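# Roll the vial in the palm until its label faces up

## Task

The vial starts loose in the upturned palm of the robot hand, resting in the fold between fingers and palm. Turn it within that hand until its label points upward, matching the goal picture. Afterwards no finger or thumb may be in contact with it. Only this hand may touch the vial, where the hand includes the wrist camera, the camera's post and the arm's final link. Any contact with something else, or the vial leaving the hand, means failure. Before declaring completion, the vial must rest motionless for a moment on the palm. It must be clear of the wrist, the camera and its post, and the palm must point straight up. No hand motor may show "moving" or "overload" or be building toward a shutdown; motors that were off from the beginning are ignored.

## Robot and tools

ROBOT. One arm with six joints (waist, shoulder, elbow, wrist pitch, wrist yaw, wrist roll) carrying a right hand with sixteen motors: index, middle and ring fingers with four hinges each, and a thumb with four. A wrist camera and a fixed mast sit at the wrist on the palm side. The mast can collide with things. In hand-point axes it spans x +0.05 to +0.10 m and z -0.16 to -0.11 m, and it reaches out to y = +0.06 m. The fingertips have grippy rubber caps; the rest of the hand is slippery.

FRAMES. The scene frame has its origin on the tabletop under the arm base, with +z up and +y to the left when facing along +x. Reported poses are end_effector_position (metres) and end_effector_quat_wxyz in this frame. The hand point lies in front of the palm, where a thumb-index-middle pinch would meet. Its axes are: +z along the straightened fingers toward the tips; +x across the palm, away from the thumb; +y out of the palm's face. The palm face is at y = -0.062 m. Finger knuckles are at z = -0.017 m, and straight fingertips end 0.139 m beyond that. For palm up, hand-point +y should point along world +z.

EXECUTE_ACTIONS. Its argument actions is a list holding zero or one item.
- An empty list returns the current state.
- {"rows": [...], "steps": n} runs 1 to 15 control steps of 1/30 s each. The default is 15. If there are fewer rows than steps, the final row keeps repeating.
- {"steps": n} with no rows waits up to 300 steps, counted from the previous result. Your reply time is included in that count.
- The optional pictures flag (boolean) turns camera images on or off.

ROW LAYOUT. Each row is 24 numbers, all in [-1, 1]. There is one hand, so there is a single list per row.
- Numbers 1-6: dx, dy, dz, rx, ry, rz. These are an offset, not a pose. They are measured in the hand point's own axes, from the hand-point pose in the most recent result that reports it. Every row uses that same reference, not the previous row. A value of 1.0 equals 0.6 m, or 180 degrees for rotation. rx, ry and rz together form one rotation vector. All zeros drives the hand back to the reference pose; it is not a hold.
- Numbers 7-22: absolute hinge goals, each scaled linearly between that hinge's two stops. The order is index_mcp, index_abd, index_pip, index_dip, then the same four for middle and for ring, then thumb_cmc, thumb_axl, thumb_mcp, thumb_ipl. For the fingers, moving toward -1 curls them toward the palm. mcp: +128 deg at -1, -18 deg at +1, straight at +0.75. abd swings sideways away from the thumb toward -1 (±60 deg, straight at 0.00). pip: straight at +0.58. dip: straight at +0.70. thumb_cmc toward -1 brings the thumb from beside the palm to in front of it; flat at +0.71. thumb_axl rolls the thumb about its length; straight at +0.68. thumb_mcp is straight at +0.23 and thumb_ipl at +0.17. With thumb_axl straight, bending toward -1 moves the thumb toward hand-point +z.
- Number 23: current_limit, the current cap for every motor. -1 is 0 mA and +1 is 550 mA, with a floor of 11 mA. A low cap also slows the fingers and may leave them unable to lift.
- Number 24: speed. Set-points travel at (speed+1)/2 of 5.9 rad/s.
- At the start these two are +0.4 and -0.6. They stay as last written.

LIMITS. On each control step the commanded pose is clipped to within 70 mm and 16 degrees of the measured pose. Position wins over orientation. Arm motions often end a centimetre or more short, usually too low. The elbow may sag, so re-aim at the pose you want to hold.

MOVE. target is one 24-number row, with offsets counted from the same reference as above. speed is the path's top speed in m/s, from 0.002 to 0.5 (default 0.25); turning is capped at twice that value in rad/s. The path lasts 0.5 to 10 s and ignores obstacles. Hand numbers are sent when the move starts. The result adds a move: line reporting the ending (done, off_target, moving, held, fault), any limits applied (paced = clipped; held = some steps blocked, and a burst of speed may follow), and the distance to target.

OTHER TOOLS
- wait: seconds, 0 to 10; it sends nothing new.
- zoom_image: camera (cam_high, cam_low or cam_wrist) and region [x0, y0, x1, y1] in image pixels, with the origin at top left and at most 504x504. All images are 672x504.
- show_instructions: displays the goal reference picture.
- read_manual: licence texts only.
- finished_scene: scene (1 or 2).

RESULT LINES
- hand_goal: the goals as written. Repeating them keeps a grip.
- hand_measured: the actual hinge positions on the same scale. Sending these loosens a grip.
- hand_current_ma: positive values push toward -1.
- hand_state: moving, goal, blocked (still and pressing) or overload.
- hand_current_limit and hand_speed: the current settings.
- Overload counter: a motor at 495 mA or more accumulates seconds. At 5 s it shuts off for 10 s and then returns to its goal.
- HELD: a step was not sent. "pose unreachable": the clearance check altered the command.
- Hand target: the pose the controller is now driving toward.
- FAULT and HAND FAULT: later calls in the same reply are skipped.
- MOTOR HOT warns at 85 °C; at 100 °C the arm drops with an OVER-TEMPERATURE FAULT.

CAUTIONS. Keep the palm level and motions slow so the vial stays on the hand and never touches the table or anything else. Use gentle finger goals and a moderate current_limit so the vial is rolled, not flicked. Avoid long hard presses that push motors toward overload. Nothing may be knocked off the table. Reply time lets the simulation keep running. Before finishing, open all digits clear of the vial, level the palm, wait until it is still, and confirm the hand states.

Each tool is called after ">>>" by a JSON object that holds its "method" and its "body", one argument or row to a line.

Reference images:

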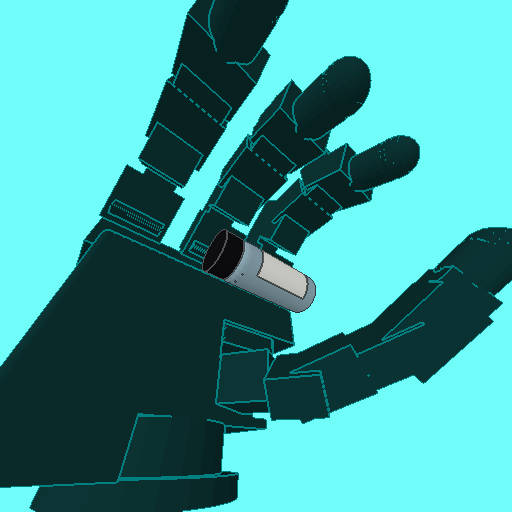

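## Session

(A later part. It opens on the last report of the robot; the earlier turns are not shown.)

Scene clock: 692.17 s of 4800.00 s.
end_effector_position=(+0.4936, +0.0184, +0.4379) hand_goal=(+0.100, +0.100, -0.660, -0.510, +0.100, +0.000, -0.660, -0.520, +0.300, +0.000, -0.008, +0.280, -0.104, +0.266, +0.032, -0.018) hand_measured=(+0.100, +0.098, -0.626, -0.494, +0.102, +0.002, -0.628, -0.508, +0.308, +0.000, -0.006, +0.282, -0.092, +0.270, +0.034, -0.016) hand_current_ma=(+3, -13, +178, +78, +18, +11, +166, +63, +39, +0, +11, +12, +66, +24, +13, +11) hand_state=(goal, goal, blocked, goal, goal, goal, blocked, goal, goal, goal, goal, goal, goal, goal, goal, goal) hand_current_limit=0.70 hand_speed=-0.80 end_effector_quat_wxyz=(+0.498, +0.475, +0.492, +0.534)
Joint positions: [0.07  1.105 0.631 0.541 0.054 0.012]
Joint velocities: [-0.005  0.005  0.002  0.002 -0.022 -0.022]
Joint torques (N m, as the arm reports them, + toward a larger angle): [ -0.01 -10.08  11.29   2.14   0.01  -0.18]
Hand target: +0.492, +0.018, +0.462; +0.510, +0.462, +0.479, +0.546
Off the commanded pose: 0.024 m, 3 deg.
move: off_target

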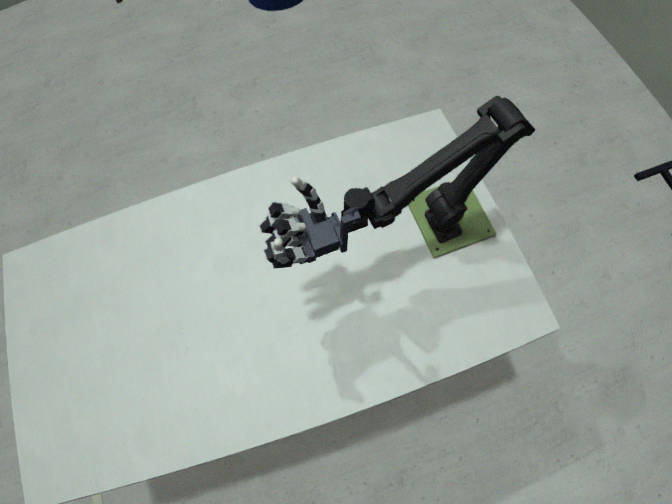

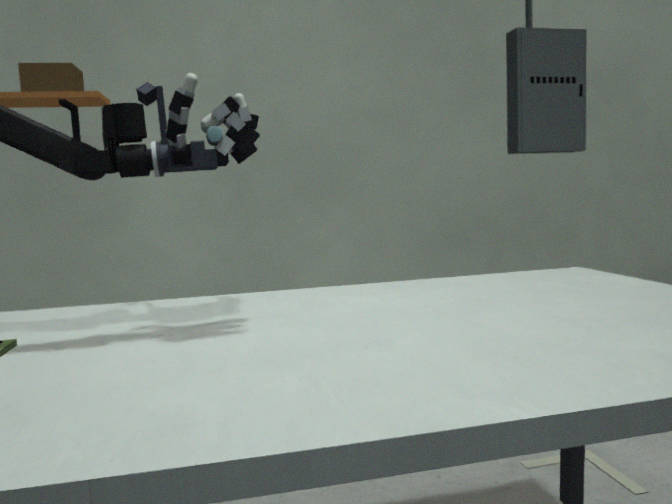

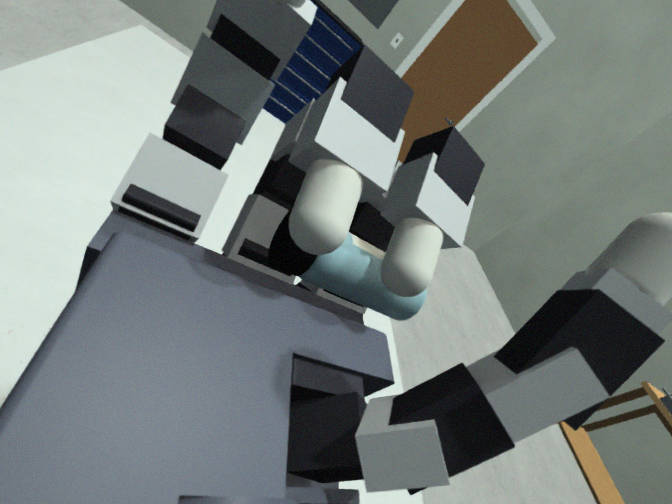

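Carried. Now roll down and release.

>>> {"method": "move", "body": {
  "target": [0,0.04,0.002,-0.0157,0,0,0.1,0.1,-0.86,-0.28,0.1,0,-0.86,-0.28,0.3,0,-0.008,0.28,-0.104,0.266,0.032,-0.018,0.7,-0.85]
}}

>>> {"method": "move", "body": {
  "target": [0,0.04,0.002,-0.0157,0,0,0.1,0.1,-0.86,-0.05,0.1,0,-0.86,-0.05,0.3,0,-0.008,0.28,-0.104,0.266,0.032,-0.018,0.7,-0.88]
}}

>>> {"method": "move", "body": {
  "target": [0,0.04,0.002,-0.0157,0,0,0.1,0.1,-0.2,0.1,0.1,0,-0.2,0.1,0.3,0,-0.008,0.28,-0.104,0.266,0.032,-0.018,0.7,-0.6]
}}

Scene clock: 704.37 s of 4800.00 s.
end_effector_position=(+0.4936, +0.0184, +0.4379) hand_goal=(+0.100, +0.100, -0.860, -0.280, +0.100, +0.000, -0.860, -0.280, +0.300, +0.000, -0.008, +0.280, -0.104, +0.266, +0.032, -0.018) hand_measured=(+0.102, +0.092, -0.814, -0.264, +0.106, +0.002, -0.820, -0.274, +0.308, +0.000, -0.006, +0.282, -0.092, +0.270, +0.034, -0.016) hand_current_ma=(+9, -32, +243, +79, +43, +13, +197, +31, +39, +0, +11, +12, +66, +24, +13, +11) hand_state=(goal, goal, blocked, goal, goal, goal, blocked, goal, goal, goal, goal, goal, goal, goal, goal, goal) hand_current_limit=0.70 hand_speed=-0.85 end_effector_quat_wxyz=(+0.498, +0.475, +0.492, +0.534)
Joint positions: [0.07  1.105 0.631 0.541 0.054 0.012]
Joint velocities: [ 0.005  0.005 -0.012  0.007 -0.022 -0.022]
Joint torques (N m, as the arm reports them, + toward a larger angle): [ -0.14 -10.01  11.41   2.09   0.04  -0.17]
Hand target: +0.492, +0.018, +0.462; +0.510, +0.462, +0.479, +0.546
Off the commanded pose: 0.024 m, 3 deg.
After step 90, 8.30 s passed at rest.
move: off_target

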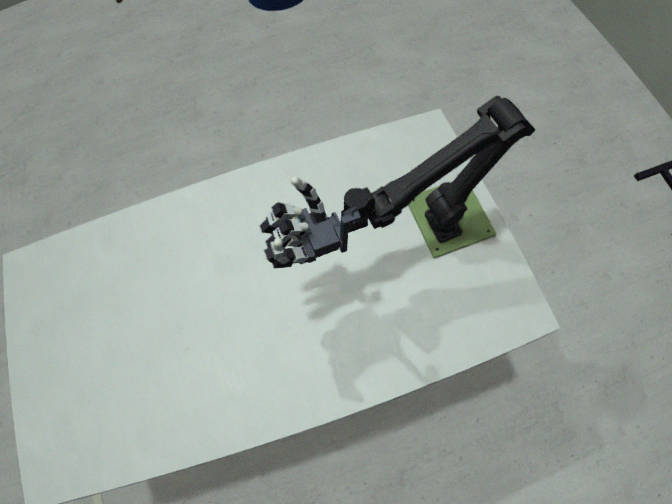

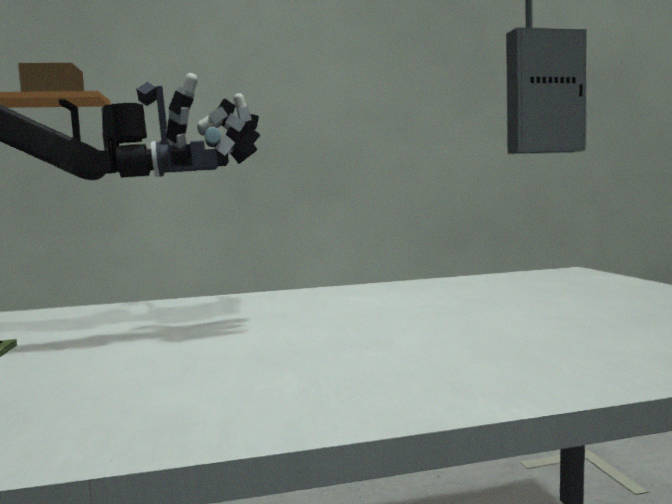

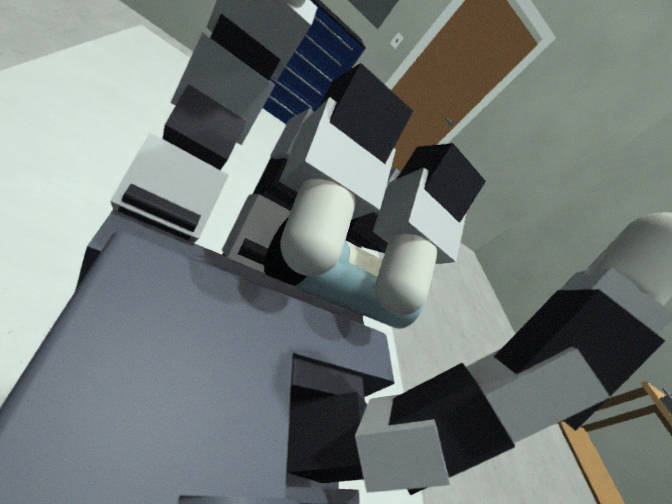

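Scene clock: 705.40 s of 4800.00 s.
end_effector_position=(+0.4936, +0.0184, +0.4379) hand_goal=(+0.100, +0.100, -0.860, -0.050, +0.100, +0.000, -0.860, -0.050, +0.300, +0.000, -0.008, +0.280, -0.104, +0.266, +0.032, -0.018) hand_measured=(+0.102, +0.096, -0.860, -0.054, +0.106, +0.002, -0.860, -0.054, +0.308, +0.000, -0.006, +0.282, -0.092, +0.270, +0.034, -0.016) hand_current_ma=(+9, -15, +0, -20, +43, +13, +0, -20, +39, +0, +11, +12, +66, +24, +13, +11) hand_state=(goal, goal, goal, goal, goal, goal, goal, goal, goal, goal, goal, goal, goal, goal, goal, goal) hand_current_limit=0.70 hand_speed=-0.88 end_effector_quat_wxyz=(+0.498, +0.475, +0.492, +0.534)
Joint positions: [0.07  1.105 0.631 0.541 0.054 0.012]
Joint velocities: [-0.005 -0.005 -0.027 -0.002 -0.066 -0.022]
Joint torques (N m, as the arm reports them, + toward a larger angle): [  0.33 -10.08  11.41   2.24   0.01  -0.21]
Hand target: +0.492, +0.018, +0.462; +0.510, +0.462, +0.479, +0.546
Off the commanded pose: 0.024 m, 3 deg.
move: off_target

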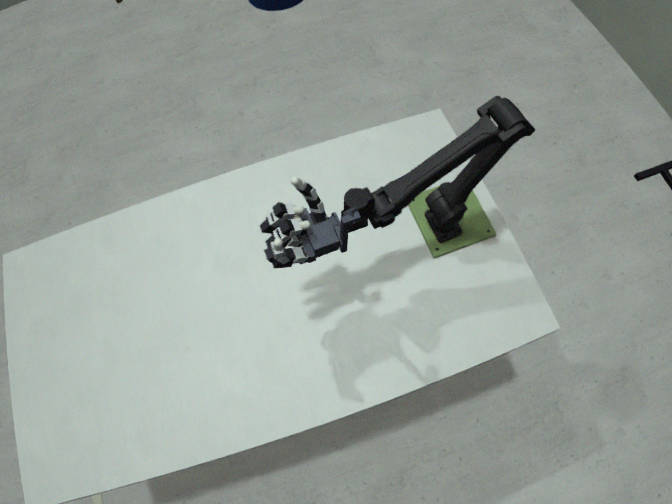

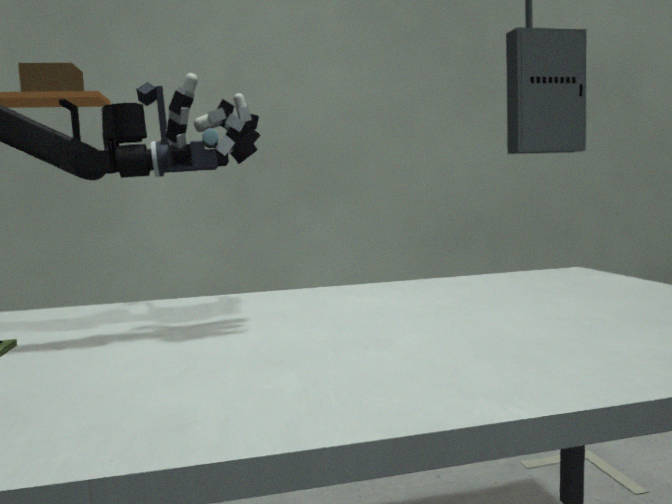

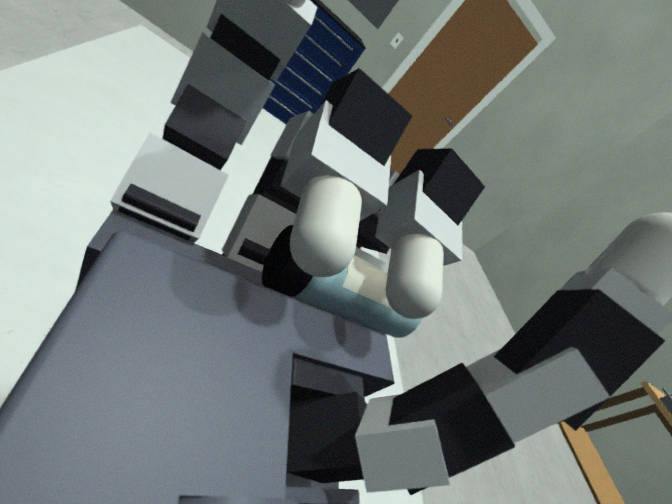

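Scene clock: 706.33 s of 4800.00 s.
end_effector_position=(+0.4936, +0.0184, +0.4379) hand_goal=(+0.100, +0.100, -0.200, +0.100, +0.100, +0.000, -0.200, +0.100, +0.300, +0.000, -0.008, +0.280, -0.104, +0.266, +0.032, -0.018) hand_measured=(+0.102, +0.096, -0.204, +0.096, +0.106, +0.002, -0.204, +0.096, +0.308, +0.000, -0.006, +0.282, -0.092, +0.270, +0.034, -0.016) hand_current_ma=(+18, -14, -22, -19, +43, +13, -23, -19, +39, +0, +11, +12, +66, +24, +13, +11) hand_state=(goal, goal, goal, goal, goal, goal, goal, goal, goal, goal, goal, goal, goal, goal, goal, goal) hand_current_limit=0.70 hand_speed=-0.60 end_effector_quat_wxyz=(+0.498, +0.475, +0.492, +0.534)
Joint positions: [0.07  1.105 0.631 0.541 0.054 0.012]
Joint velocities: [-0.015 -0.005 -0.007 -0.017 -0.022  0.022]
Joint torques (N m, as the arm reports them, + toward a larger angle): [  0.22 -10.26  11.54   2.28  -0.03  -0.16]
Hand target: +0.492, +0.018, +0.462; +0.510, +0.462, +0.479, +0.546
Off the commanded pose: 0.024 m, 3 deg.
move: off_target

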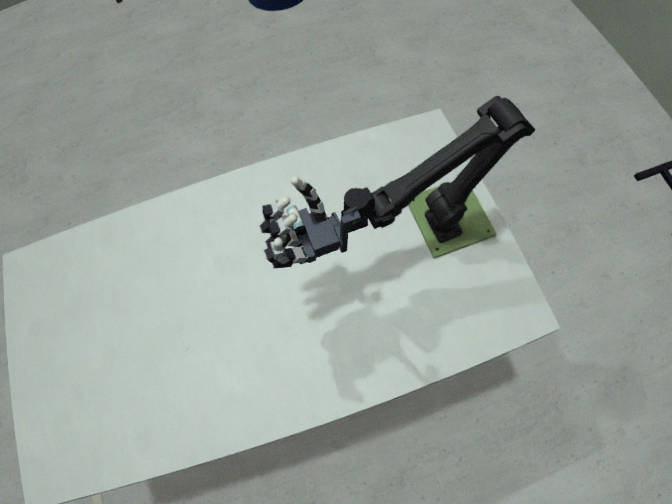

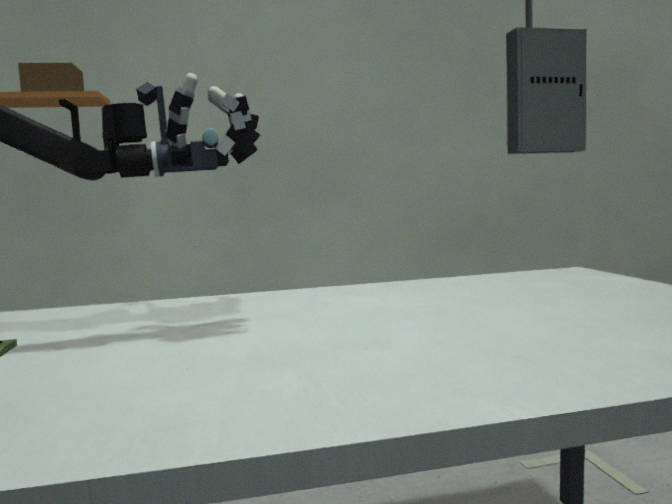

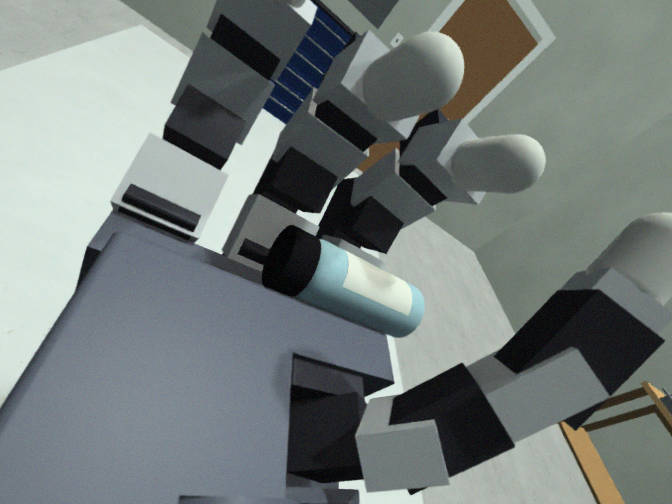

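>>> {"method": "move", "body": {
  "target": [0,0.04,0.002,-0.0157,0,0,0.3,0,0,0.2,0.3,0,0,0.2,0.3,0,-0.008,0.28,-0.104,0.266,0.032,-0.018,0.7,-0.7]
}}

>>> {"method": "zoom_image", "body": {
  "camera": "cam_high",
  "region": [265,190,325,250]
}}

Scene clock: 720.83 s of 4800.00 s.
end_effector_position=(+0.4936, +0.0184, +0.4379) hand_goal=(+0.300, +0.000, +0.000, +0.200, +0.300, +0.000, +0.000, +0.200, +0.300, +0.000, -0.008, +0.280, -0.104, +0.266, +0.032, -0.018) hand_measured=(+0.306, +0.004, -0.002, +0.196, +0.306, +0.002, -0.002, +0.196, +0.308, +0.000, -0.006, +0.282, -0.092, +0.270, +0.034, -0.016) hand_current_ma=(+34, +16, -10, -16, +34, +13, -10, -16, +39, +0, +11, +12, +66, +24, +13, +11) hand_state=(goal, goal, goal, goal, goal, goal, goal, goal, goal, goal, goal, goal, goal, goal, goal, goal) hand_current_limit=0.70 hand_speed=-0.70 end_effector_quat_wxyz=(+0.498, +0.475, +0.492, +0.534)
Joint positions: [0.07  1.105 0.631 0.541 0.054 0.012]
Joint velocities: [-0.005 -0.005 -0.007  0.002  0.007 -0.051]
Joint torques (N m, as the arm reports them, + toward a larger angle): [-0.11 -9.93 11.44  2.25 -0.01 -0.17]
Hand target: +0.492, +0.018, +0.462; +0.510, +0.462, +0.479, +0.546
Off the commanded pose: 0.024 m, 3 deg.
After step 90, 10.80 s passed at rest.
move: off_target

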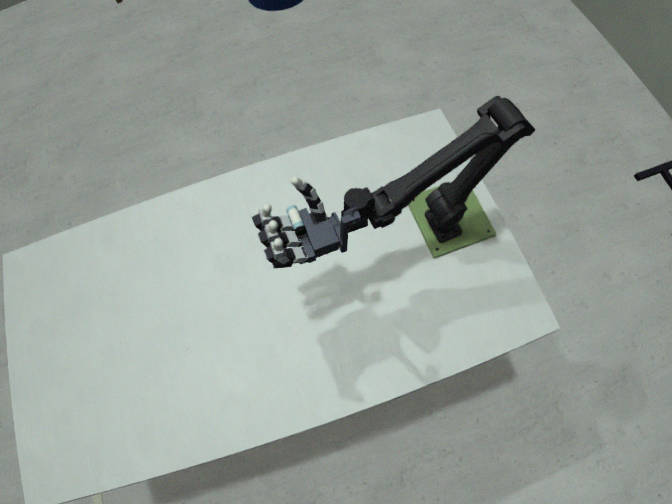

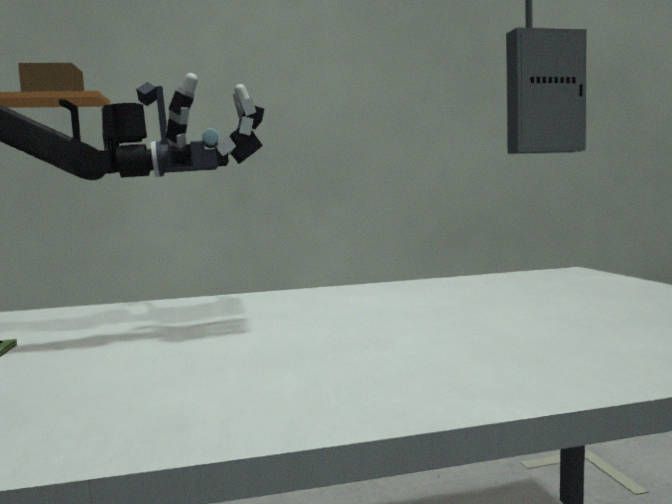

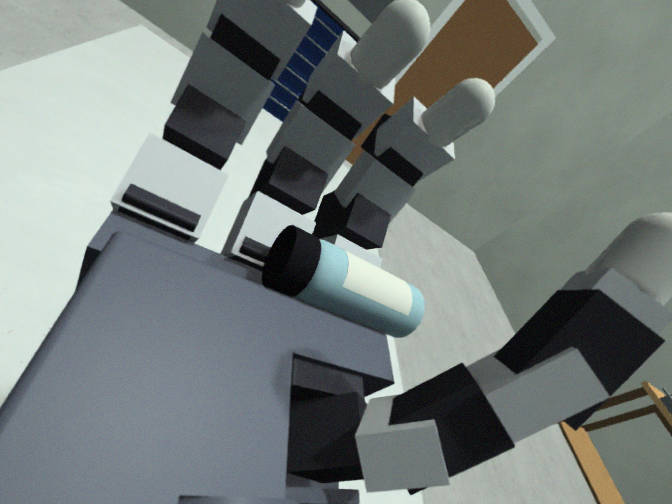

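Region (265, 190, 325, 250) of cam_high's 672x504 image, scaled by 8.400, with more detail than that image has.

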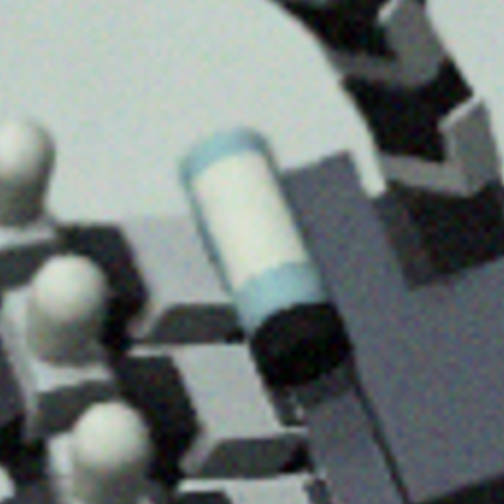

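>>> {"method": "finished_scene", "body": {
  "scene": 1
}}

The scene is finished: the task was done.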